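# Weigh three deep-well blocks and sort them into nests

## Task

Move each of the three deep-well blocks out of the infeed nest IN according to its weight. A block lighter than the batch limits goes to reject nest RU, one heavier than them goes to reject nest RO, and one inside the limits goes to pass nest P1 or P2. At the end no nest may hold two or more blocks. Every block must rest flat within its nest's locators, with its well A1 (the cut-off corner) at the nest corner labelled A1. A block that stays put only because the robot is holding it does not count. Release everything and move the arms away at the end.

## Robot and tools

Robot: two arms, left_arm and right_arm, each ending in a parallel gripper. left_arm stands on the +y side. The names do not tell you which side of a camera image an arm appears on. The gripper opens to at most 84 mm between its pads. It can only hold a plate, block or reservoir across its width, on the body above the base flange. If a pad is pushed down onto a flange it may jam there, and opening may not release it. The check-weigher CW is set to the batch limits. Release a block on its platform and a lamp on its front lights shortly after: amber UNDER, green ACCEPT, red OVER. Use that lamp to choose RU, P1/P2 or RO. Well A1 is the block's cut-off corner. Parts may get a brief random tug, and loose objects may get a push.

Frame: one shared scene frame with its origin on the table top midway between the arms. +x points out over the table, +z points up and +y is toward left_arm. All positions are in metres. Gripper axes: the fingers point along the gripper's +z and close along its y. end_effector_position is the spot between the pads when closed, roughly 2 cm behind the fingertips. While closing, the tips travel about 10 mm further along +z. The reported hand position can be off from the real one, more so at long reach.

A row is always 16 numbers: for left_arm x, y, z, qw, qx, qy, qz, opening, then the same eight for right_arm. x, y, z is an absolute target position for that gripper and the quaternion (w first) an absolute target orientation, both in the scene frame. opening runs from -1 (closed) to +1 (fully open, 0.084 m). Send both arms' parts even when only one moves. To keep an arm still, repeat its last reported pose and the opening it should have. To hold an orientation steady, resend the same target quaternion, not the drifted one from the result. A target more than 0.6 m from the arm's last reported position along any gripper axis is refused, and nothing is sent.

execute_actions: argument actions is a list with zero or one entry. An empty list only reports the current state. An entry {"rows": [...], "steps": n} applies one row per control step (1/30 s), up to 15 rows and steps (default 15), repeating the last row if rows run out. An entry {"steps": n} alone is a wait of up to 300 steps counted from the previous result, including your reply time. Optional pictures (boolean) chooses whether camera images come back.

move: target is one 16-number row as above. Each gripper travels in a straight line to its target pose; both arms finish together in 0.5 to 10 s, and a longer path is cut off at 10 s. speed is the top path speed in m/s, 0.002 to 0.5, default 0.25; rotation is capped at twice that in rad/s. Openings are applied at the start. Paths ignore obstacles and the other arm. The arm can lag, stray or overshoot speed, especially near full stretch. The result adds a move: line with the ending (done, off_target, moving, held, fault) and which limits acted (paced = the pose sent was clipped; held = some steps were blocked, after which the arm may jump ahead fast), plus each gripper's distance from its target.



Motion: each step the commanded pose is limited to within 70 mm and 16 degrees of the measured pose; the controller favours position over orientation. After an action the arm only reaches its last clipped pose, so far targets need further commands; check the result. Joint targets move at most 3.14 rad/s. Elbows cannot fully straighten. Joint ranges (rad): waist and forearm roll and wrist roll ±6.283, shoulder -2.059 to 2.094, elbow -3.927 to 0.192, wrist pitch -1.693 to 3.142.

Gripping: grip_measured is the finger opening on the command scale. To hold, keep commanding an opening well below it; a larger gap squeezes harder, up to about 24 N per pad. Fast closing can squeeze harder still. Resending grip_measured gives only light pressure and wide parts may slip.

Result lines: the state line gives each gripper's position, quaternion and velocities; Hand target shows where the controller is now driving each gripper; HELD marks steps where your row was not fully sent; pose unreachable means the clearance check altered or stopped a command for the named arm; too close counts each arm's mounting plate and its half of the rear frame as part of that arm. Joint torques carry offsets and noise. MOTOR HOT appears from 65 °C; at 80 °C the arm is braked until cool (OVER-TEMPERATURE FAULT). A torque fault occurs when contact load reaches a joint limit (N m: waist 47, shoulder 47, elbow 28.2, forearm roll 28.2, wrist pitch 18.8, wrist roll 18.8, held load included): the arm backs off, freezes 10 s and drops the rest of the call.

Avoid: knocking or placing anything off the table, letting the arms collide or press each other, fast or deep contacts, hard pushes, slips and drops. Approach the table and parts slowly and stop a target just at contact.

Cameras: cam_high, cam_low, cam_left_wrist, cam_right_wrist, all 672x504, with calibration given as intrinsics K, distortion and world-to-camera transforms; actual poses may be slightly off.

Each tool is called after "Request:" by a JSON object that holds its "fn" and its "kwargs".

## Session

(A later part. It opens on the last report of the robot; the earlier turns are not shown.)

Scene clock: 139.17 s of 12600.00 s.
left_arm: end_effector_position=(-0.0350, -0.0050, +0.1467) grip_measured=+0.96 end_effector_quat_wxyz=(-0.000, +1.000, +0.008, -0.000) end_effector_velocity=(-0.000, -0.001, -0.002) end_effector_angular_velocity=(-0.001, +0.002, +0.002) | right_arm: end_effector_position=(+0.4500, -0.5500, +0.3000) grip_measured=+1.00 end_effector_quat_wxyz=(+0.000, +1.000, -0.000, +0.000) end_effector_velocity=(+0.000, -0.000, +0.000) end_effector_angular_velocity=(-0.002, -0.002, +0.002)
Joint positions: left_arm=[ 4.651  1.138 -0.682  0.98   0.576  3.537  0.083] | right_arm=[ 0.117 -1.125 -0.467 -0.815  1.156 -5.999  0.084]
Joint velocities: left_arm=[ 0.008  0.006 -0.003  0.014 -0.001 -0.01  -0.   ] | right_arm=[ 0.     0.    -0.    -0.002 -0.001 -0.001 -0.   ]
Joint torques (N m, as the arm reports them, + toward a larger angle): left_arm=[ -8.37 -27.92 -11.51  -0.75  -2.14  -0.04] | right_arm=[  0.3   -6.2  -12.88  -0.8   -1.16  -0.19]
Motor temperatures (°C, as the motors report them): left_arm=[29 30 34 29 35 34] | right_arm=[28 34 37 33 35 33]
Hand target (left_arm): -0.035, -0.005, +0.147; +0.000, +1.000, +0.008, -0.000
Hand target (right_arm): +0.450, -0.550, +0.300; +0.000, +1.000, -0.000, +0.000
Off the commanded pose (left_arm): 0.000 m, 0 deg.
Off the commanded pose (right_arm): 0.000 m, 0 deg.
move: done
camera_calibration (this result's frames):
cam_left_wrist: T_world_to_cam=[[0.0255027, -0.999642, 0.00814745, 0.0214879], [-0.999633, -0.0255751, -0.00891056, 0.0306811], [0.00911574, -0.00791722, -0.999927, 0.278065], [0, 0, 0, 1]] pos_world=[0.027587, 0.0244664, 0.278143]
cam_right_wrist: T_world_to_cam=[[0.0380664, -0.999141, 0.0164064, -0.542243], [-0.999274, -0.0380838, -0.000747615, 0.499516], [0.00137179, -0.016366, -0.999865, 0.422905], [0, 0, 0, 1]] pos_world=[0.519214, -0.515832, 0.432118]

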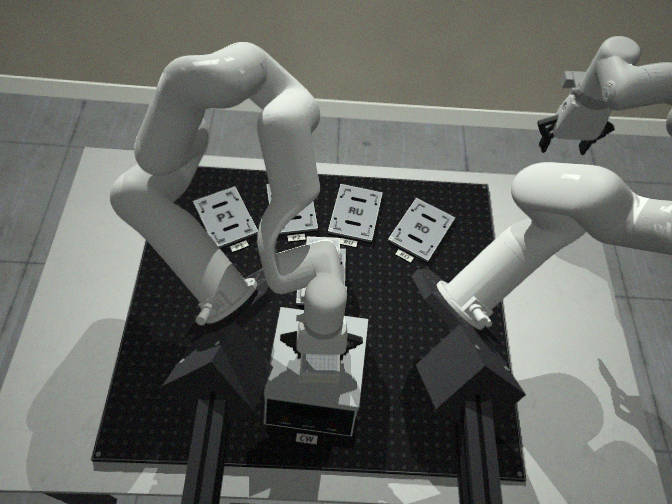

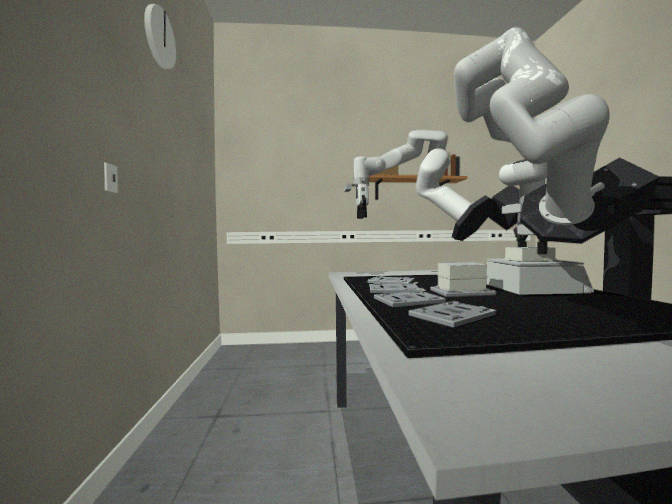

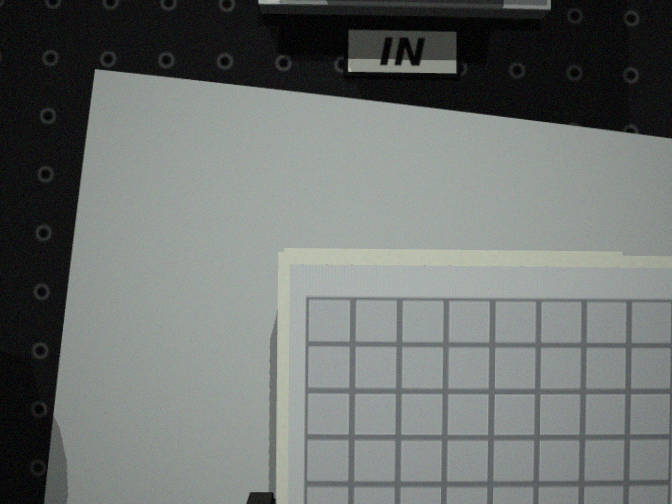

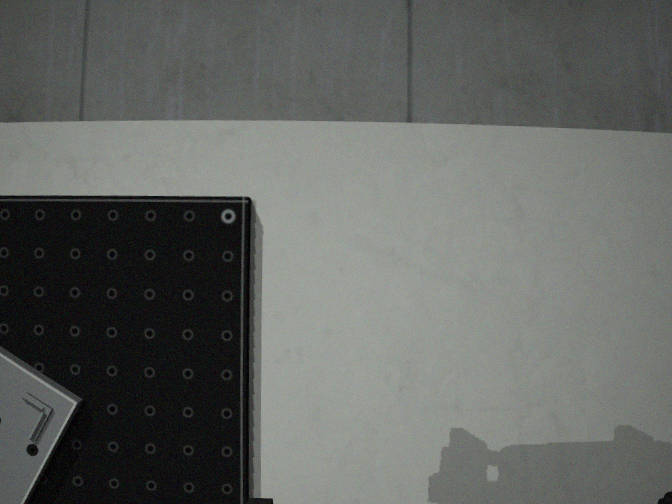

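Request:
{"fn": "move", "kwargs": {"target": [-0.035,-0.005,0.1455,0,1,0.008,0,-1,0.45,-0.55,0.3,0,1,0,0,1], "speed": 0.005}}

Request:
{"fn": "move", "kwargs": {"target": [-0.035,-0.005,0.1455,0,1,0.008,0,1,0.45,-0.55,0.3,0,1,0,0,1], "speed": 0.005}}

Request:
{"fn": "wait", "kwargs": {"seconds": 2}}

Scene clock: 155.10 s of 12600.00 s.
left_arm: end_effector_position=(-0.0350, -0.0050, +0.1455) grip_measured=+0.96 end_effector_quat_wxyz=(-0.000, +1.000, +0.008, -0.000) end_effector_velocity=(+0.000, -0.000, -0.001) end_effector_angular_velocity=(+0.001, +0.001, +0.002) | right_arm: end_effector_position=(+0.4500, -0.5500, +0.3000) grip_measured=+1.00 end_effector_quat_wxyz=(+0.000, +1.000, +0.000, +0.000) end_effector_velocity=(+0.000, -0.000, -0.000) end_effector_angular_velocity=(-0.000, -0.000, +0.000)
Joint positions: left_arm=[ 4.654  1.142 -0.683  0.987  0.577  3.532  0.083] | right_arm=[ 0.117 -1.125 -0.467 -0.815  1.156 -5.999  0.084]
Joint velocities: left_arm=[ 0.004  0.002 -0.001  0.003  0.001 -0.002  0.   ] | right_arm=[-0.001  0.    -0.     0.    -0.001 -0.001  0.   ]
Joint torques (N m, as the arm reports them, + toward a larger angle): left_arm=[ -8.35 -28.36 -11.61  -0.46  -2.14   0.04] | right_arm=[ -0.05  -6.63 -12.7   -0.4   -1.11  -0.23]
Motor temperatures (°C, as the motors report them): left_arm=[29 30 34 29 35 34] | right_arm=[28 34 37 33 35 33]
Hand target (left_arm): -0.035, -0.005, +0.146; +0.000, +1.000, +0.008, -0.000
Hand target (right_arm): +0.450, -0.550, +0.300; -0.000, +1.000, +0.000, +0.000
Off the commanded pose (left_arm): 0.000 m, 0 deg.
Off the commanded pose (right_arm): 0.000 m, 0 deg.
After step 90, 12.23 s passed at rest.
move: done
camera_calibration (this result's frames):
cam_left_wrist: T_world_to_cam=[[0.0256105, -0.999639, 0.00814522, 0.0214812], [-0.999629, -0.0256841, -0.00906615, 0.0307122], [0.00927208, -0.00791001, -0.999926, 0.276903], [0, 0, 0, 1]] pos_world=[0.0275832, 0.0244526, 0.276986]
cam_right_wrist: T_world_to_cam=[[0.0380668, -0.999141, 0.0164062, -0.542243], [-0.999274, -0.0380842, -0.000747541, 0.499516], [0.00137172, -0.0163659, -0.999865, 0.422905], [0, 0, 0, 1]] pos_world=[0.519214, -0.515832, 0.432118]

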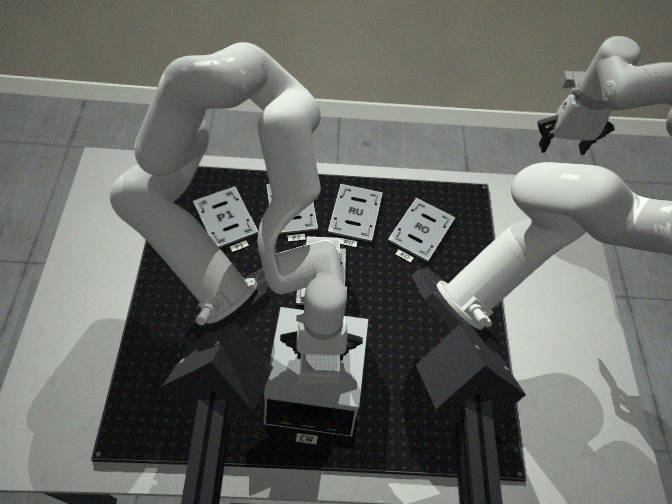

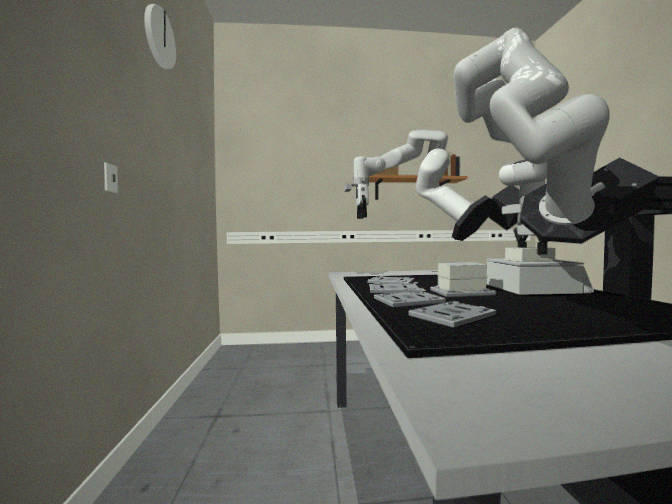

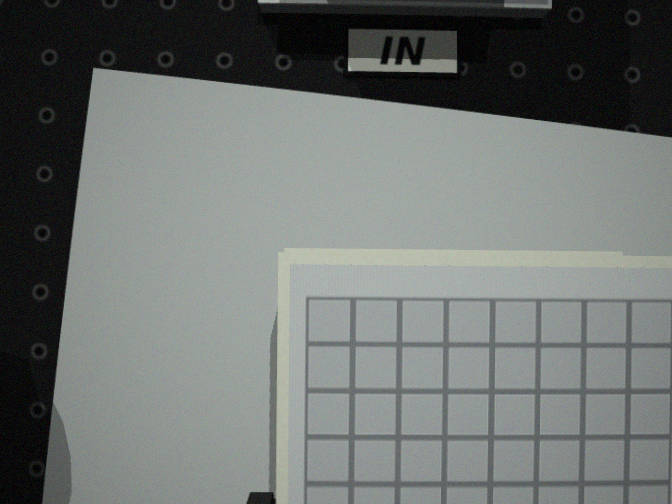

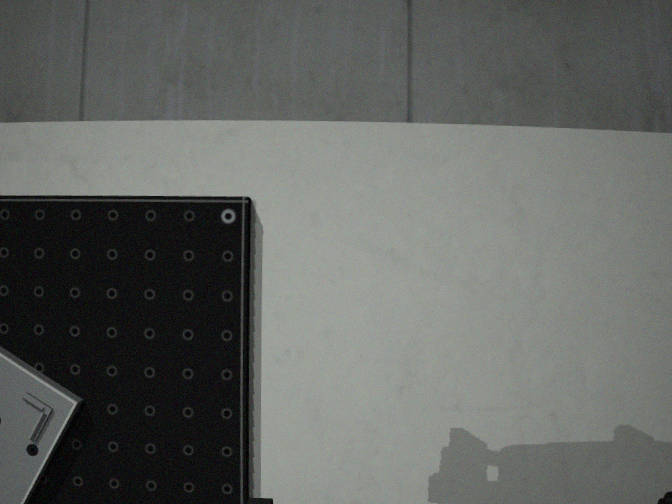

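Scene clock: 155.80 s of 12600.00 s.
left_arm: end_effector_position=(-0.0350, -0.0050, +0.1455) grip_measured=+1.00 end_effector_quat_wxyz=(+0.000, +1.000, +0.008, -0.000) end_effector_velocity=(-0.000, +0.000, -0.000) end_effector_angular_velocity=(-0.001, +0.000, -0.001) | right_arm: end_effector_position=(+0.4500, -0.5500, +0.3000) grip_measured=+1.00 end_effector_quat_wxyz=(-0.000, +1.000, -0.000, -0.000) end_effector_velocity=(+0.000, +0.001, +0.000) end_effector_angular_velocity=(+0.001, -0.001, -0.001)
Joint positions: left_arm=[ 4.654  1.142 -0.683  0.988  0.577  3.532  0.084] | right_arm=[ 0.117 -1.125 -0.467 -0.815  1.156 -5.999  0.084]
Joint velocities: left_arm=[-0.001  0.     0.     0.    -0.001 -0.     0.   ] | right_arm=[ 0.001  0.     0.     0.001 -0.001  0.002  0.   ]
Joint torques (N m, as the arm reports them, + toward a larger angle): left_arm=[ -8.09 -27.5  -11.3   -0.43  -2.04   0.09] | right_arm=[ -0.06  -7.05 -12.67  -0.86  -1.44  -0.09]
Motor temperatures (°C, as the motors report them): left_arm=[29 30 34 29 35 34] | right_arm=[28 34 37 33 35 33]
Hand target (left_arm): -0.035, -0.005, +0.146; +0.000, +1.000, +0.008, -0.000
Hand target (right_arm): +0.450, -0.550, +0.300; +0.000, +1.000, -0.000, +0.000
Off the commanded pose (left_arm): 0.000 m, 0 deg.
Off the commanded pose (right_arm): 0.000 m, 0 deg.
move: done
camera_calibration (this result's frames):
cam_left_wrist: T_world_to_cam=[[0.0256586, -0.999637, 0.00825707, 0.0214202], [-0.999628, -0.025733, -0.00904051, 0.0307068], [0.0092497, -0.00802203, -0.999925, 0.276889], [0, 0, 0, 1]] pos_world=[0.0275846, 0.0244238, 0.276969]
cam_right_wrist: T_world_to_cam=[[0.0380667, -0.999141, 0.0164061, -0.542242], [-0.999274, -0.038084, -0.000747331, 0.499516], [0.0013715, -0.0163658, -0.999865, 0.422905], [0, 0, 0, 1]] pos_world=[0.519214, -0.515832, 0.432118]

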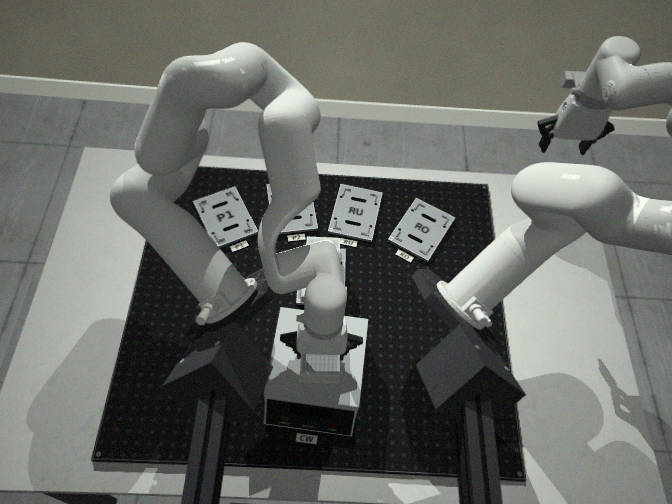

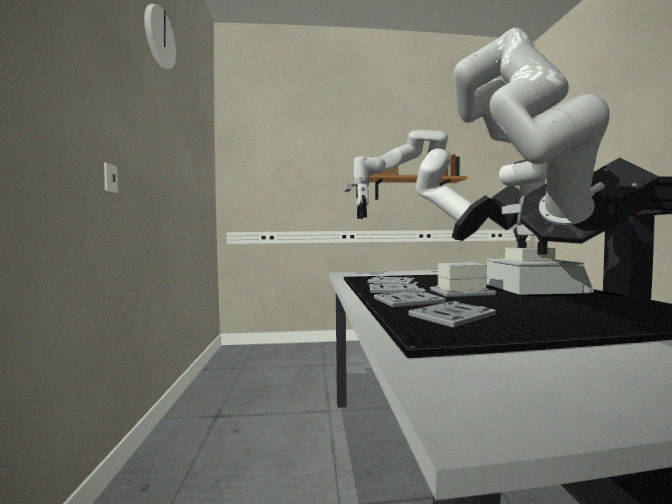

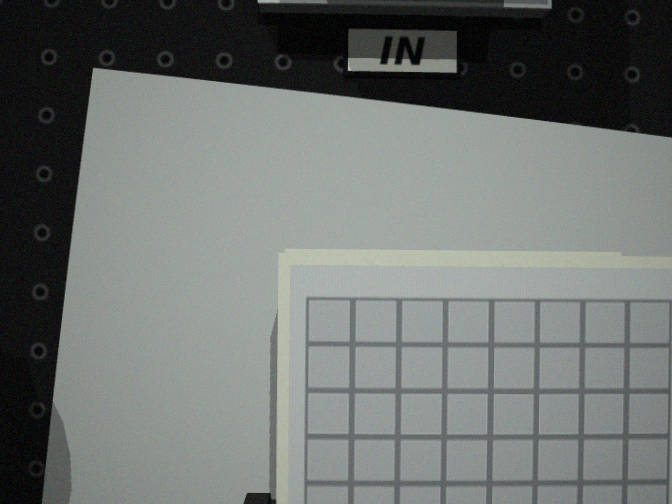

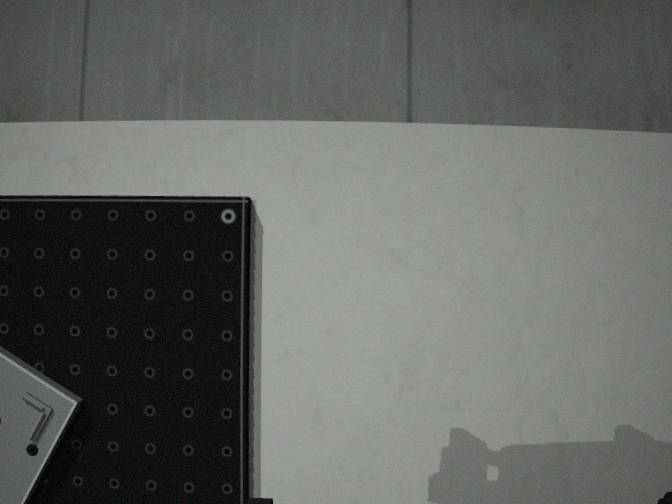

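Scene clock: 157.80 s of 12600.00 s.
left_arm: end_effector_position=(-0.0350, -0.0050, +0.1455) grip_measured=+1.00 end_effector_quat_wxyz=(+0.000, +1.000, +0.008, -0.000) end_effector_velocity=(+0.000, +0.000, -0.000) end_effector_angular_velocity=(+0.001, +0.000, +0.001) | right_arm: end_effector_position=(+0.4500, -0.5500, +0.3000) grip_measured=+1.00 end_effector_quat_wxyz=(+0.000, +1.000, -0.000, +0.000) end_effector_velocity=(+0.000, -0.000, -0.000) end_effector_angular_velocity=(-0.001, -0.000, +0.001)
Joint positions: left_arm=[ 4.654  1.142 -0.683  0.988  0.577  3.532  0.084] | right_arm=[ 0.117 -1.125 -0.467 -0.815  1.156 -5.999  0.084]
Joint velocities: left_arm=[ 0.001  0.     0.    -0.     0.    -0.001 -0.   ] | right_arm=[ 0.     0.     0.    -0.001 -0.    -0.    -0.   ]
Joint torques (N m, as the arm reports them, + toward a larger angle): left_arm=[ -8.52 -27.94 -11.37  -0.43  -2.19   0.01] | right_arm=[  0.44  -5.97 -12.64  -1.    -1.36  -0.09]
Motor temperatures (°C, as the motors report them): left_arm=[29 30 34 29 35 34] | right_arm=[28 34 37 33 35 33]
Hand target (left_arm): -0.035, -0.005, +0.146; +0.000, +1.000, +0.008, -0.000
Hand target (right_arm): +0.450, -0.550, +0.300; +0.000, +1.000, -0.000, +0.000
Off the commanded pose (left_arm): 0.000 m, 0 deg.
Off the commanded pose (right_arm): 0.000 m, 0 deg.
Steps of this call (steps 1 to 60: nothing new was sent). Readings (end_effector_position):
1: left_arm (-0.0350, -0.0050, +0.1455) | right_arm (+0.4500, -0.5500, +0.3000)
2: left_arm (-0.0350, -0.0050, +0.1455) | right_arm (+0.4500, -0.5500, +0.3000)
4: left_arm (-0.0350, -0.0050, +0.1455) | right_arm (+0.4500, -0.5500, +0.3000)
8: left_arm (-0.0350, -0.0050, +0.1455) | right_arm (+0.4500, -0.5500, +0.3000)
60: the state above
camera_calibration (this result's frames):
cam_left_wrist: T_world_to_cam=[[0.0256271, -0.999638, 0.00816992, 0.021471], [-0.999628, -0.0257011, -0.00907771, 0.030716], [0.0092844, -0.00793425, -0.999925, 0.276862], [0, 0, 0, 1]] pos_world=[0.0275839, 0.0244494, 0.276945]
cam_right_wrist: T_world_to_cam=[[0.0380667, -0.999141, 0.0164062, -0.542242], [-0.999274, -0.038084, -0.000747569, 0.499516], [0.00137174, -0.0163659, -0.999865, 0.422905], [0, 0, 0, 1]] pos_world=[0.519214, -0.515832, 0.432118]

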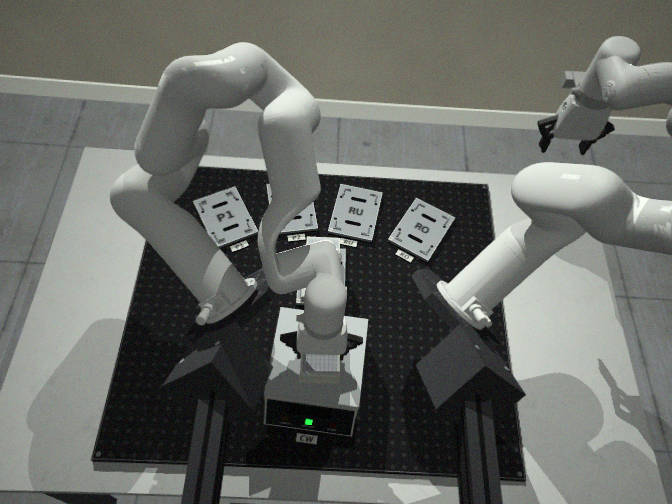

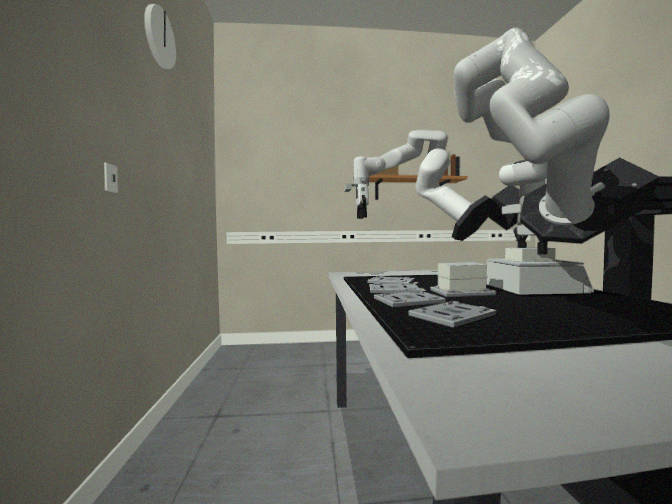

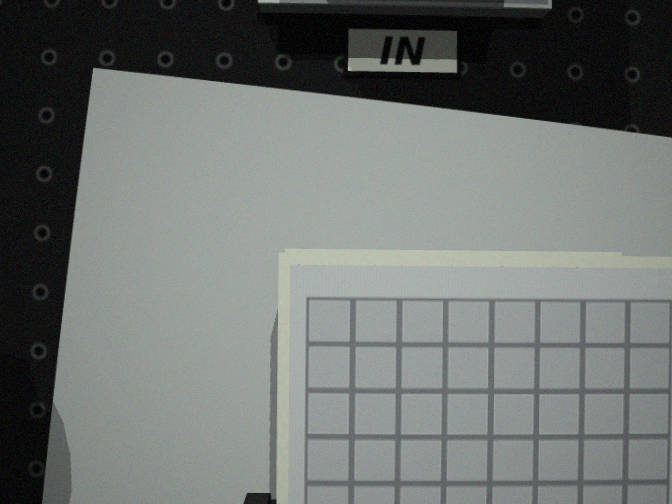

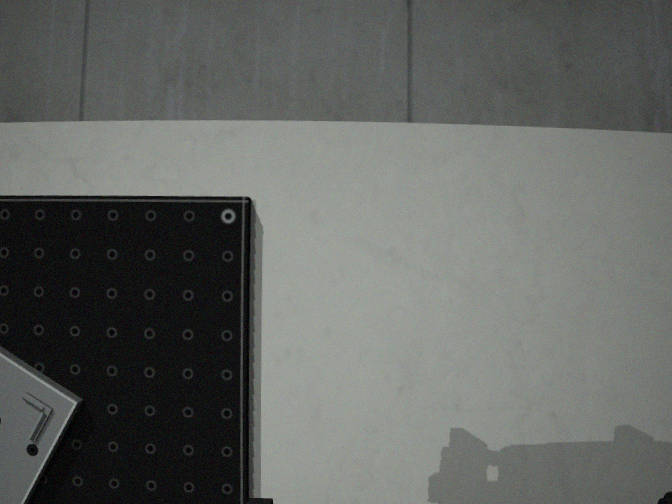

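Request:
{"fn": "move", "kwargs": {"target": [-0.035,-0.005,0.1455,0,1,0.008,0,-1,0.45,-0.55,0.3,0,1,0,0,1], "speed": 0.005}}

Request:
{"fn": "move", "kwargs": {"target": [-0.035,-0.005,0.175,0,1,0.008,0,-1,0.45,-0.55,0.3,0,1,0,0,1], "speed": 0.04}}

Request:
{"fn": "move", "kwargs": {"target": [0.15,0.02,0.175,0,1,0.008,0,-1,0.45,-0.55,0.3,0,1,0,0,1], "speed": 0.12}}

Request:
{"fn": "move", "kwargs": {"target": [0.424,0.094,0.17,0,0.9958,0.0915,0,-1,0.45,-0.55,0.3,0,1,0,0,1], "speed": 0.12}}

Request:
{"fn": "move", "kwargs": {"target": [0.424,0.094,0.138,0,0.9958,0.0915,0,-1,0.45,-0.55,0.3,0,1,0,0,1], "speed": 0.03}}

Scene clock: 173.67 s of 12600.00 s.
left_arm: end_effector_position=(-0.0350, -0.0051, +0.1456) grip_measured=+0.96 end_effector_quat_wxyz=(+0.000, +1.000, +0.008, -0.000) end_effector_velocity=(-0.000, +0.000, -0.000) end_effector_angular_velocity=(+0.001, +0.001, +0.002) | right_arm: end_effector_position=(+0.4500, -0.5500, +0.3000) grip_measured=+1.00 end_effector_quat_wxyz=(+0.000, +1.000, +0.000, +0.000) end_effector_velocity=(+0.000, +0.000, +0.000) end_effector_angular_velocity=(+0.000, -0.001, +0.001)
Joint positions: left_arm=[ 4.654  1.142 -0.684  0.988  0.577  3.532  0.083] | right_arm=[ 0.117 -1.125 -0.467 -0.815  1.156 -5.999  0.084]
Joint velocities: left_arm=[ 0.001  0.    -0.    -0.001 -0.001 -0.001  0.   ] | right_arm=[ 0.002  0.     0.    -0.001  0.001  0.    -0.   ]
Joint torques (N m, as the arm reports them, + toward a larger angle): left_arm=[ -8.35 -26.27 -10.29  -0.79  -1.8    0.05] | right_arm=[ -0.42  -6.37 -12.47  -0.51  -1.42  -0.12]
Motor temperatures (°C, as the motors report them): left_arm=[29 30 34 29 35 34] | right_arm=[28 34 38 33 35 33]
Hand target (left_arm): -0.035, -0.005, +0.146; +0.000, +1.000, +0.008, -0.000
Hand target (right_arm): +0.450, -0.550, +0.300; -0.000, +1.000, +0.000, -0.000
Off the commanded pose (left_arm): 0.000 m, 0 deg.
Off the commanded pose (right_arm): 0.000 m, 0 deg.
After step 90, 12.17 s passed at rest.
move: done
camera_calibration (this result's frames):
cam_left_wrist: T_world_to_cam=[[0.0257228, -0.999633, 0.00844706, 0.0212943], [-0.999627, -0.0257983, -0.00895802, 0.0306801], [0.00917265, -0.00821348, -0.999924, 0.276931], [0, 0, 0, 1]] pos_world=[0.0275807, 0.0243525, 0.277004]
cam_right_wrist: T_world_to_cam=[[0.0380667, -0.999141, 0.0164062, -0.542243], [-0.999274, -0.0380841, -0.00074753, 0.499516], [0.0013717, -0.0163659, -0.999865, 0.422905], [0, 0, 0, 1]] pos_world=[0.519214, -0.515832, 0.432118]

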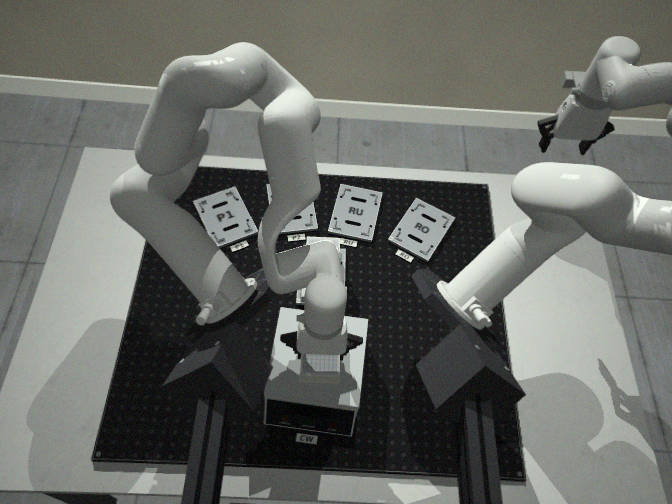

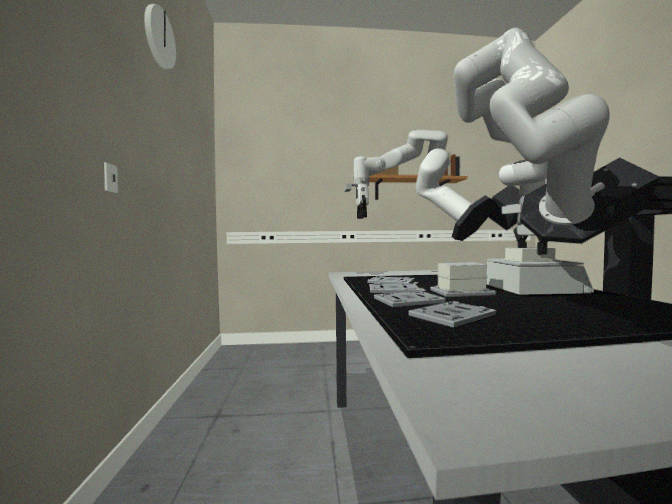

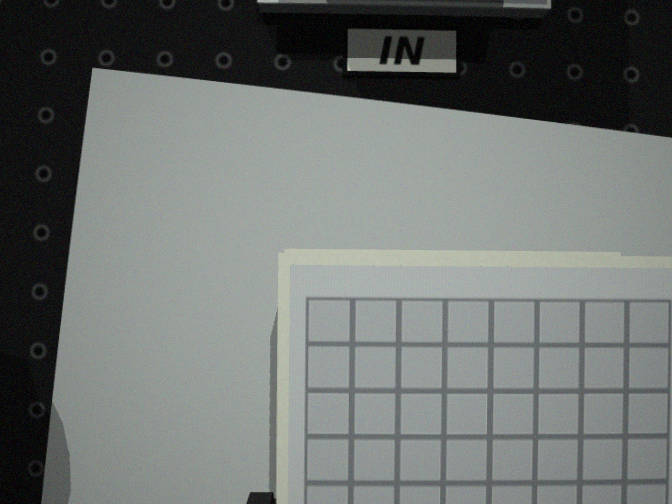

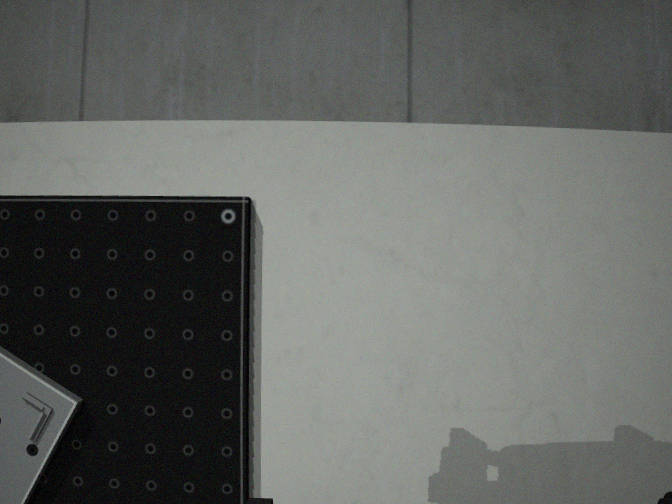

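Scene clock: 174.80 s of 12600.00 s.
left_arm: end_effector_position=(-0.0350, -0.0049, +0.1747) grip_measured=+0.96 end_effector_quat_wxyz=(-0.000, +1.000, +0.008, +0.000) end_effector_velocity=(-0.000, +0.000, +0.002) end_effector_angular_velocity=(+0.002, -0.001, -0.001) | right_arm: end_effector_position=(+0.4500, -0.5500, +0.3000) grip_measured=+1.00 end_effector_quat_wxyz=(+0.000, +1.000, -0.000, -0.000) end_effector_velocity=(+0.000, -0.000, +0.000) end_effector_angular_velocity=(-0.002, -0.002, -0.000)
Joint positions: left_arm=[ 4.564  1.05  -0.65   0.801  0.584  3.657  0.083] | right_arm=[ 0.117 -1.125 -0.467 -0.815  1.156 -5.999  0.084]
Joint velocities: left_arm=[-0.006 -0.004  0.    -0.016  0.003  0.011  0.   ] | right_arm=[-0.    -0.     0.    -0.002 -0.001  0.001 -0.   ]
Joint torques (N m, as the arm reports them, + toward a larger angle): left_arm=[ -7.64 -27.53 -13.42  -0.78  -2.24   0.12] | right_arm=[  0.    -6.49 -12.34  -0.54  -1.1   -0.1 ]
Motor temperatures (°C, as the motors report them): left_arm=[29 30 34 29 35 34] | right_arm=[28 34 38 33 35 33]
Hand target (left_arm): -0.035, -0.005, +0.175; -0.000, +1.000, +0.008, +0.000
Hand target (right_arm): +0.450, -0.550, +0.300; -0.000, +1.000, +0.000, +0.000
Off the commanded pose (left_arm): 0.000 m, 0 deg.
Off the commanded pose (right_arm): 0.000 m, 0 deg.
move: done
camera_calibration (this result's frames):
cam_left_wrist: T_world_to_cam=[[0.0257223, -0.999637, 0.00803326, 0.0213415], [-0.999624, -0.0257964, -0.00925603, 0.0310464], [0.0094599, -0.00779216, -0.999925, 0.306081], [0, 0, 0, 1]] pos_world=[0.0275903, 0.0245197, 0.306174]
cam_right_wrist: T_world_to_cam=[[0.0380666, -0.999141, 0.0164063, -0.542243], [-0.999274, -0.0380839, -0.000747471, 0.499516], [0.00137165, -0.016366, -0.999865, 0.422905], [0, 0, 0, 1]] pos_world=[0.519214, -0.515832, 0.432118]

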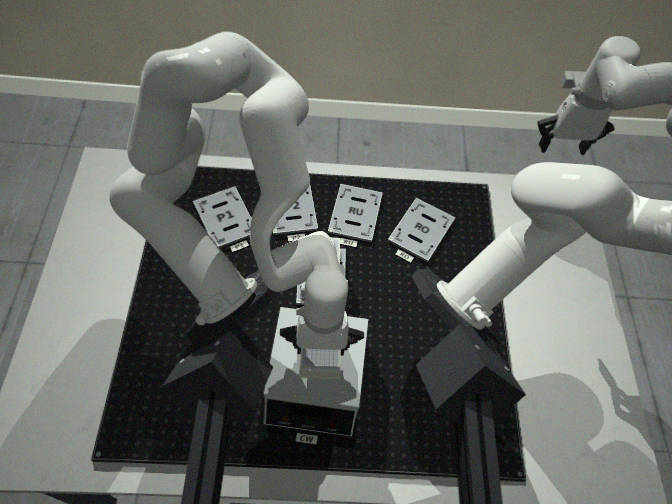

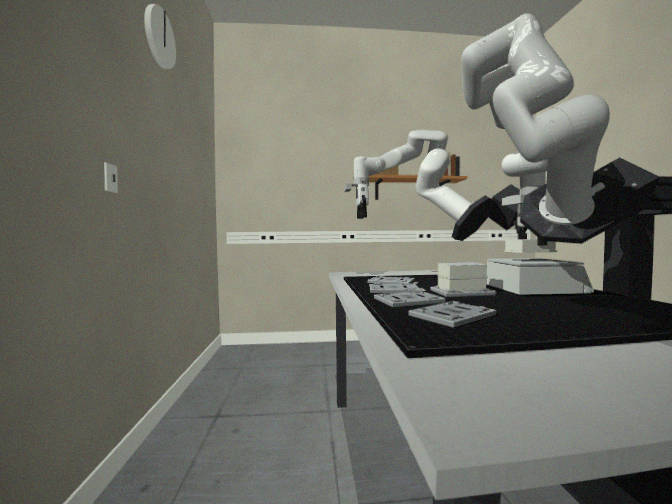

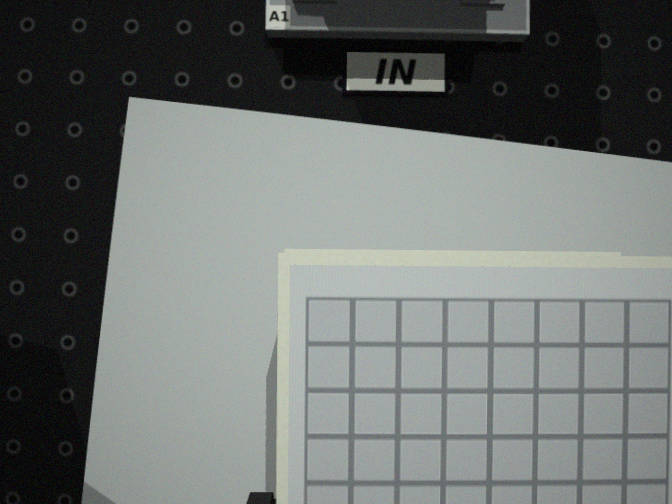

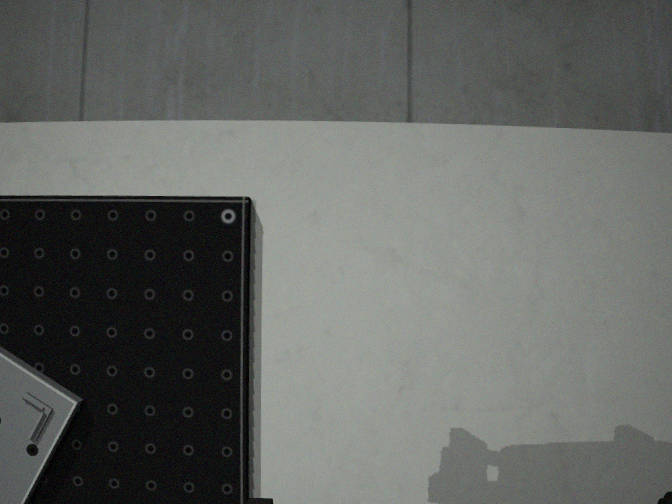

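Scene clock: 176.87 s of 12600.00 s.
left_arm: end_effector_position=(+0.1492, +0.0195, +0.1755) grip_measured=+0.96 end_effector_quat_wxyz=(+0.000, +1.000, +0.008, -0.000) end_effector_velocity=(+0.002, -0.000, +0.000) end_effector_angular_velocity=(-0.002, +0.002, -0.000) | right_arm: end_effector_position=(+0.4500, -0.5500, +0.3000) grip_measured=+1.00 end_effector_quat_wxyz=(-0.000, +1.000, -0.000, +0.000) end_effector_velocity=(-0.001, -0.000, -0.000) end_effector_angular_velocity=(-0.000, +0.002, -0.001)
Joint positions: left_arm=[ 5.188  0.584 -0.469  1.239  0.861  3.884  0.083] | right_arm=[ 0.117 -1.125 -0.467 -0.815  1.156 -5.999  0.084]
Joint velocities: left_arm=[ 0.006 -0.006 -0.     0.001 -0.     0.008  0.   ] | right_arm=[-0.001 -0.     0.     0.001  0.001 -0.    -0.   ]
Joint torques (N m, as the arm reports them, + toward a larger angle): left_arm=[-12.93 -17.71  -9.32  -0.47  -2.21   0.13] | right_arm=[  0.52  -7.03 -12.56  -0.88  -1.24  -0.06]
Motor temperatures (°C, as the motors report them): left_arm=[29 30 34 29 35 34] | right_arm=[28 34 38 33 35 33]
Hand target (left_arm): +0.150, +0.019, +0.176; +0.000, +1.000, +0.008, -0.000
Hand target (right_arm): +0.450, -0.550, +0.300; +0.000, +1.000, -0.000, +0.000
Off the commanded pose (left_arm): 0.001 m, 0 deg.
Off the commanded pose (right_arm): 0.000 m, 0 deg.
move: done
camera_calibration (this result's frames):
cam_left_wrist: T_world_to_cam=[[0.0250142, -0.999652, 0.00839743, 0.0410042], [-0.999647, -0.0250878, -0.00877347, 0.215732], [0.00898109, -0.008175, -0.999926, 0.305374], [0, 0, 0, 1]] pos_world=[0.211887, 0.0488986, 0.3069]
cam_right_wrist: T_world_to_cam=[[0.0380665, -0.999141, 0.0164062, -0.542242], [-0.999274, -0.0380839, -0.000747579, 0.499516], [0.00137175, -0.0163658, -0.999865, 0.422905], [0, 0, 0, 1]] pos_world=[0.519214, -0.515832, 0.432118]

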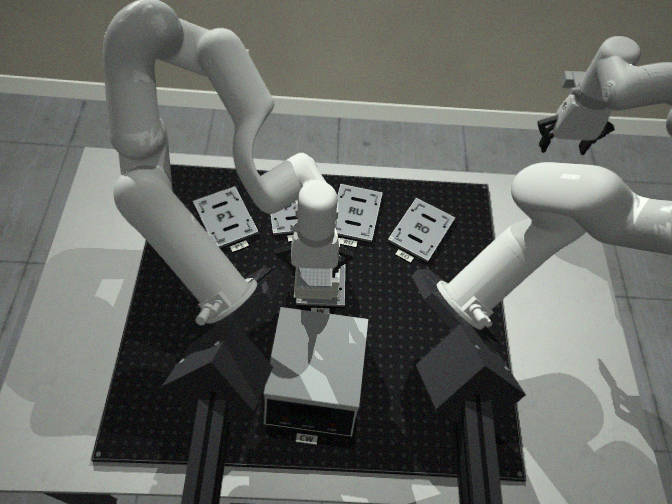

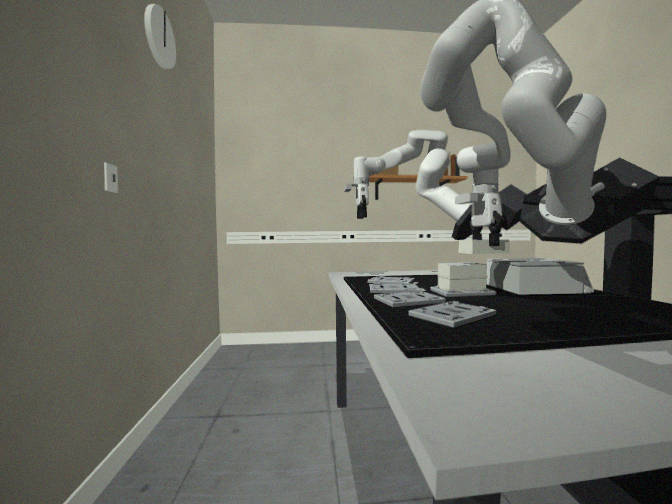

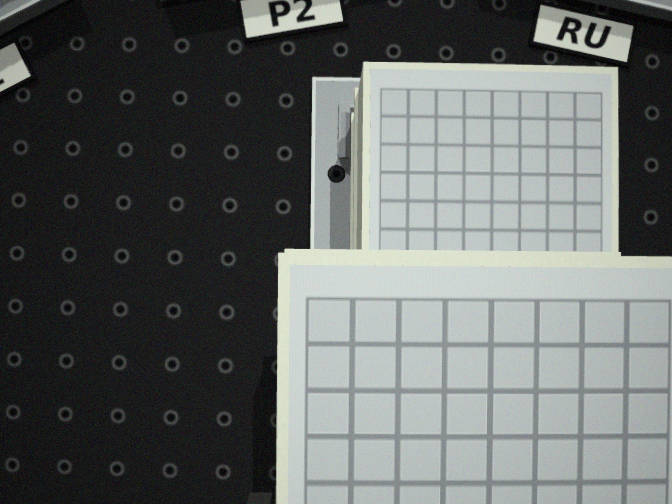

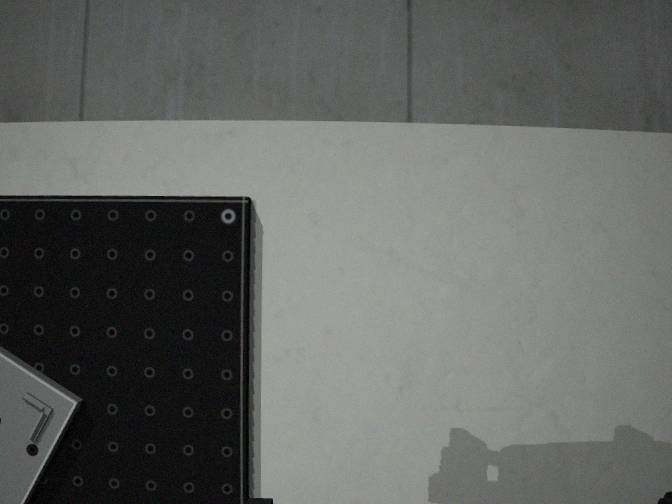

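Scene clock: 179.70 s of 12600.00 s.
left_arm: end_effector_position=(+0.4234, +0.0930, +0.1703) grip_measured=+0.96 end_effector_quat_wxyz=(-0.000, +0.996, +0.091, -0.000) end_effector_velocity=(+0.004, +0.000, +0.000) end_effector_angular_velocity=(-0.000, -0.000, +0.002) | right_arm: end_effector_position=(+0.4500, -0.5500, +0.3000) grip_measured=+1.00 end_effector_quat_wxyz=(+0.000, +1.000, -0.000, -0.000) end_effector_velocity=(+0.000, -0.000, -0.000) end_effector_angular_velocity=(+0.000, +0.000, -0.001)
Joint positions: left_arm=[ 5.722  0.122 -0.664  1.269  0.957  4.534  0.083] | right_arm=[ 0.117 -1.125 -0.467 -0.815  1.156 -5.999  0.084]
Joint velocities: left_arm=[ 0.003  0.001 -0.008 -0.002  0.     0.007  0.   ] | right_arm=[-0.001  0.    -0.     0.    -0.     0.     0.   ]
Joint torques (N m, as the arm reports them, + toward a larger angle): left_arm=[-14.21 -19.61  -8.5   -0.49  -2.3   -0.05] | right_arm=[  0.23  -6.56 -12.92  -0.54  -1.54   0.24]
Motor temperatures (°C, as the motors report them): left_arm=[29 30 34 29 35 34] | right_arm=[28 34 38 33 35 33]
Hand target (left_arm): +0.424, +0.093, +0.170; -0.000, +0.996, +0.092, -0.000
Hand target (right_arm): +0.450, -0.550, +0.300; +0.000, +1.000, +0.000, +0.000
Off the commanded pose (left_arm): 0.001 m, 0 deg.
Off the commanded pose (right_arm): 0.000 m, 0 deg.
move: done
camera_calibration (this result's frames):
cam_left_wrist: T_world_to_cam=[[0.191082, -0.981548, 0.00716877, 0.0359571], [-0.981526, -0.19114, -0.00849886, 0.499282], [0.00971228, -0.00541235, -0.999938, 0.297813], [0, 0, 0, 1]] pos_world=[0.480295, 0.132338, 0.30178]
cam_right_wrist: T_world_to_cam=[[0.0380665, -0.999141, 0.0164064, -0.542243], [-0.999274, -0.0380839, -0.000747482, 0.499516], [0.00137166, -0.016366, -0.999865, 0.422905], [0, 0, 0, 1]] pos_world=[0.519214, -0.515832, 0.432118]

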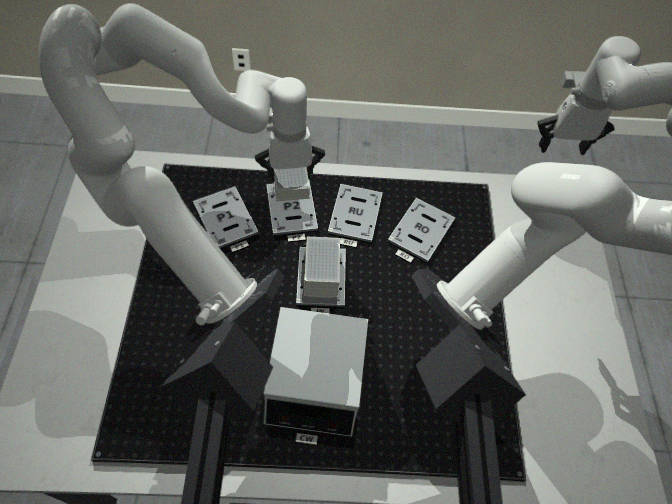

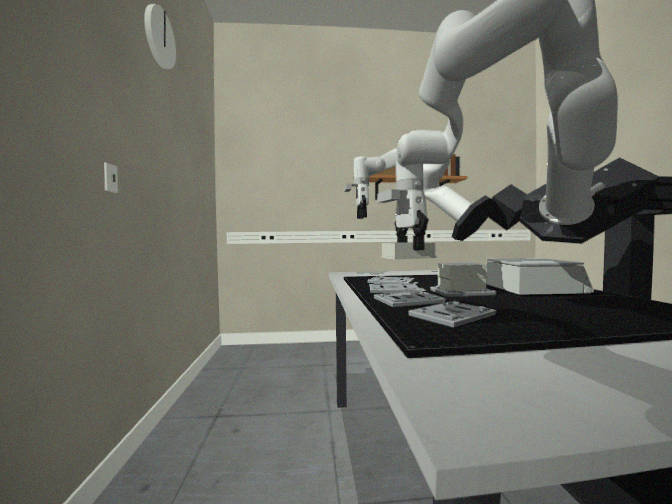

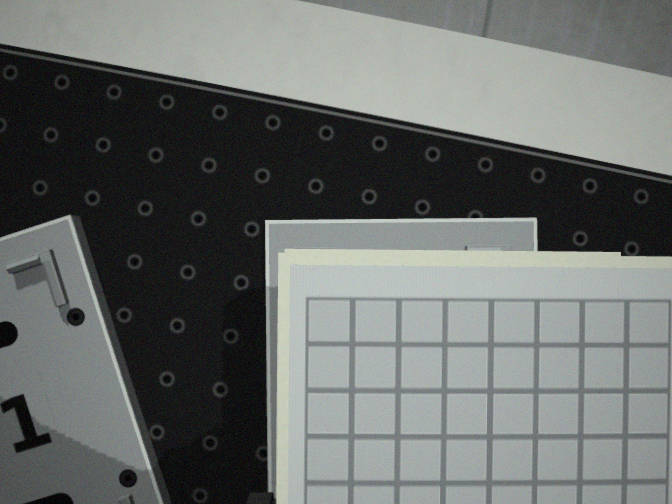

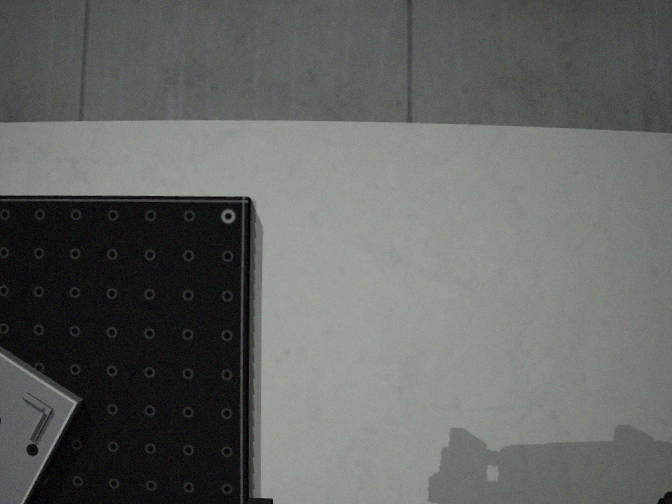

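Scene clock: 181.13 s of 12600.00 s.
left_arm: end_effector_position=(+0.4240, +0.0939, +0.1382) grip_measured=+0.96 end_effector_quat_wxyz=(+0.000, +0.996, +0.091, -0.000) end_effector_velocity=(+0.001, -0.000, -0.001) end_effector_angular_velocity=(-0.002, -0.001, +0.001) | right_arm: end_effector_position=(+0.4500, -0.5500, +0.3000) grip_measured=+1.00 end_effector_quat_wxyz=(-0.000, +1.000, -0.000, +0.000) end_effector_velocity=(+0.000, -0.000, +0.000) end_effector_angular_velocity=(-0.001, -0.002, +0.002)
Joint positions: left_arm=[ 5.802  0.189 -0.685  1.365  0.906  4.49   0.083] | right_arm=[ 0.117 -1.125 -0.467 -0.815  1.156 -5.999  0.084]
Joint velocities: left_arm=[ 0.003  0.003 -0.002  0.005 -0.003 -0.003  0.   ] | right_arm=[ 0.001 -0.     0.    -0.002 -0.    -0.001  0.   ]
Joint torques (N m, as the arm reports them, + toward a larger angle): left_arm=[-14.49 -20.67  -7.17  -0.5   -2.25   0.02] | right_arm=[  0.    -6.55 -12.54  -0.59  -1.27  -0.32]
Motor temperatures (°C, as the motors report them): left_arm=[29 30 34 29 35 34] | right_arm=[28 34 38 33 35 33]
Hand target (left_arm): +0.424, +0.094, +0.138; +0.000, +0.996, +0.091, -0.000
Hand target (right_arm): +0.450, -0.550, +0.300; -0.000, +1.000, +0.000, +0.000
Off the commanded pose (left_arm): 0.000 m, 0 deg.
Off the commanded pose (right_arm): 0.000 m, 0 deg.
move: done
camera_calibration (this result's frames):
cam_left_wrist: T_world_to_cam=[[0.19164, -0.981429, 0.00842045, 0.0364984], [-0.98141, -0.191713, -0.00893168, 0.499881], [0.0103801, -0.00655225, -0.999925, 0.265504], [0, 0, 0, 1]] pos_world=[0.480838, 0.133394, 0.269642]
cam_right_wrist: T_world_to_cam=[[0.0380666, -0.999141, 0.0164062, -0.542242], [-0.999274, -0.038084, -0.000747643, 0.499516], [0.00137181, -0.0163658, -0.999865, 0.422905], [0, 0, 0, 1]] pos_world=[0.519214, -0.515832, 0.432118]

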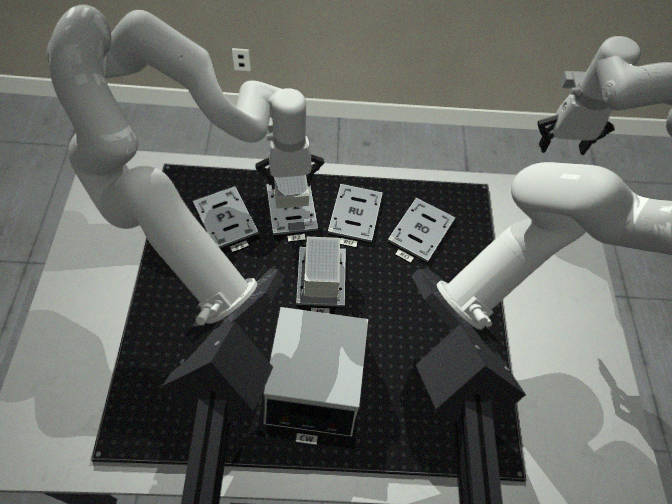

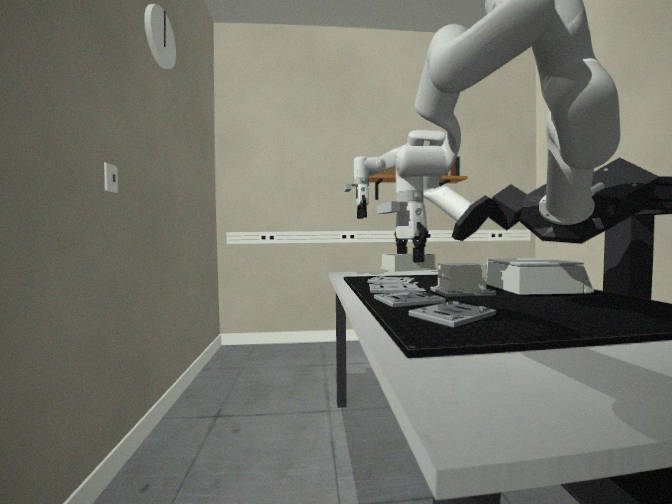

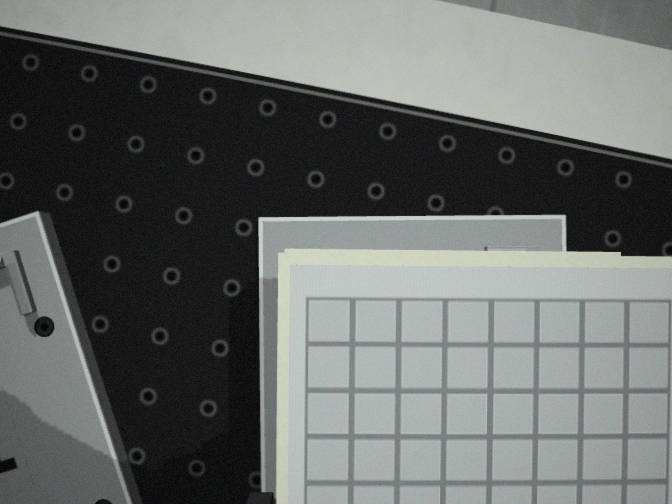

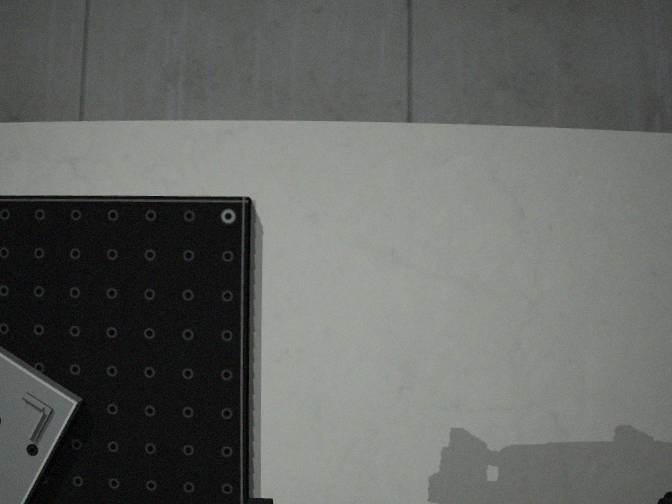

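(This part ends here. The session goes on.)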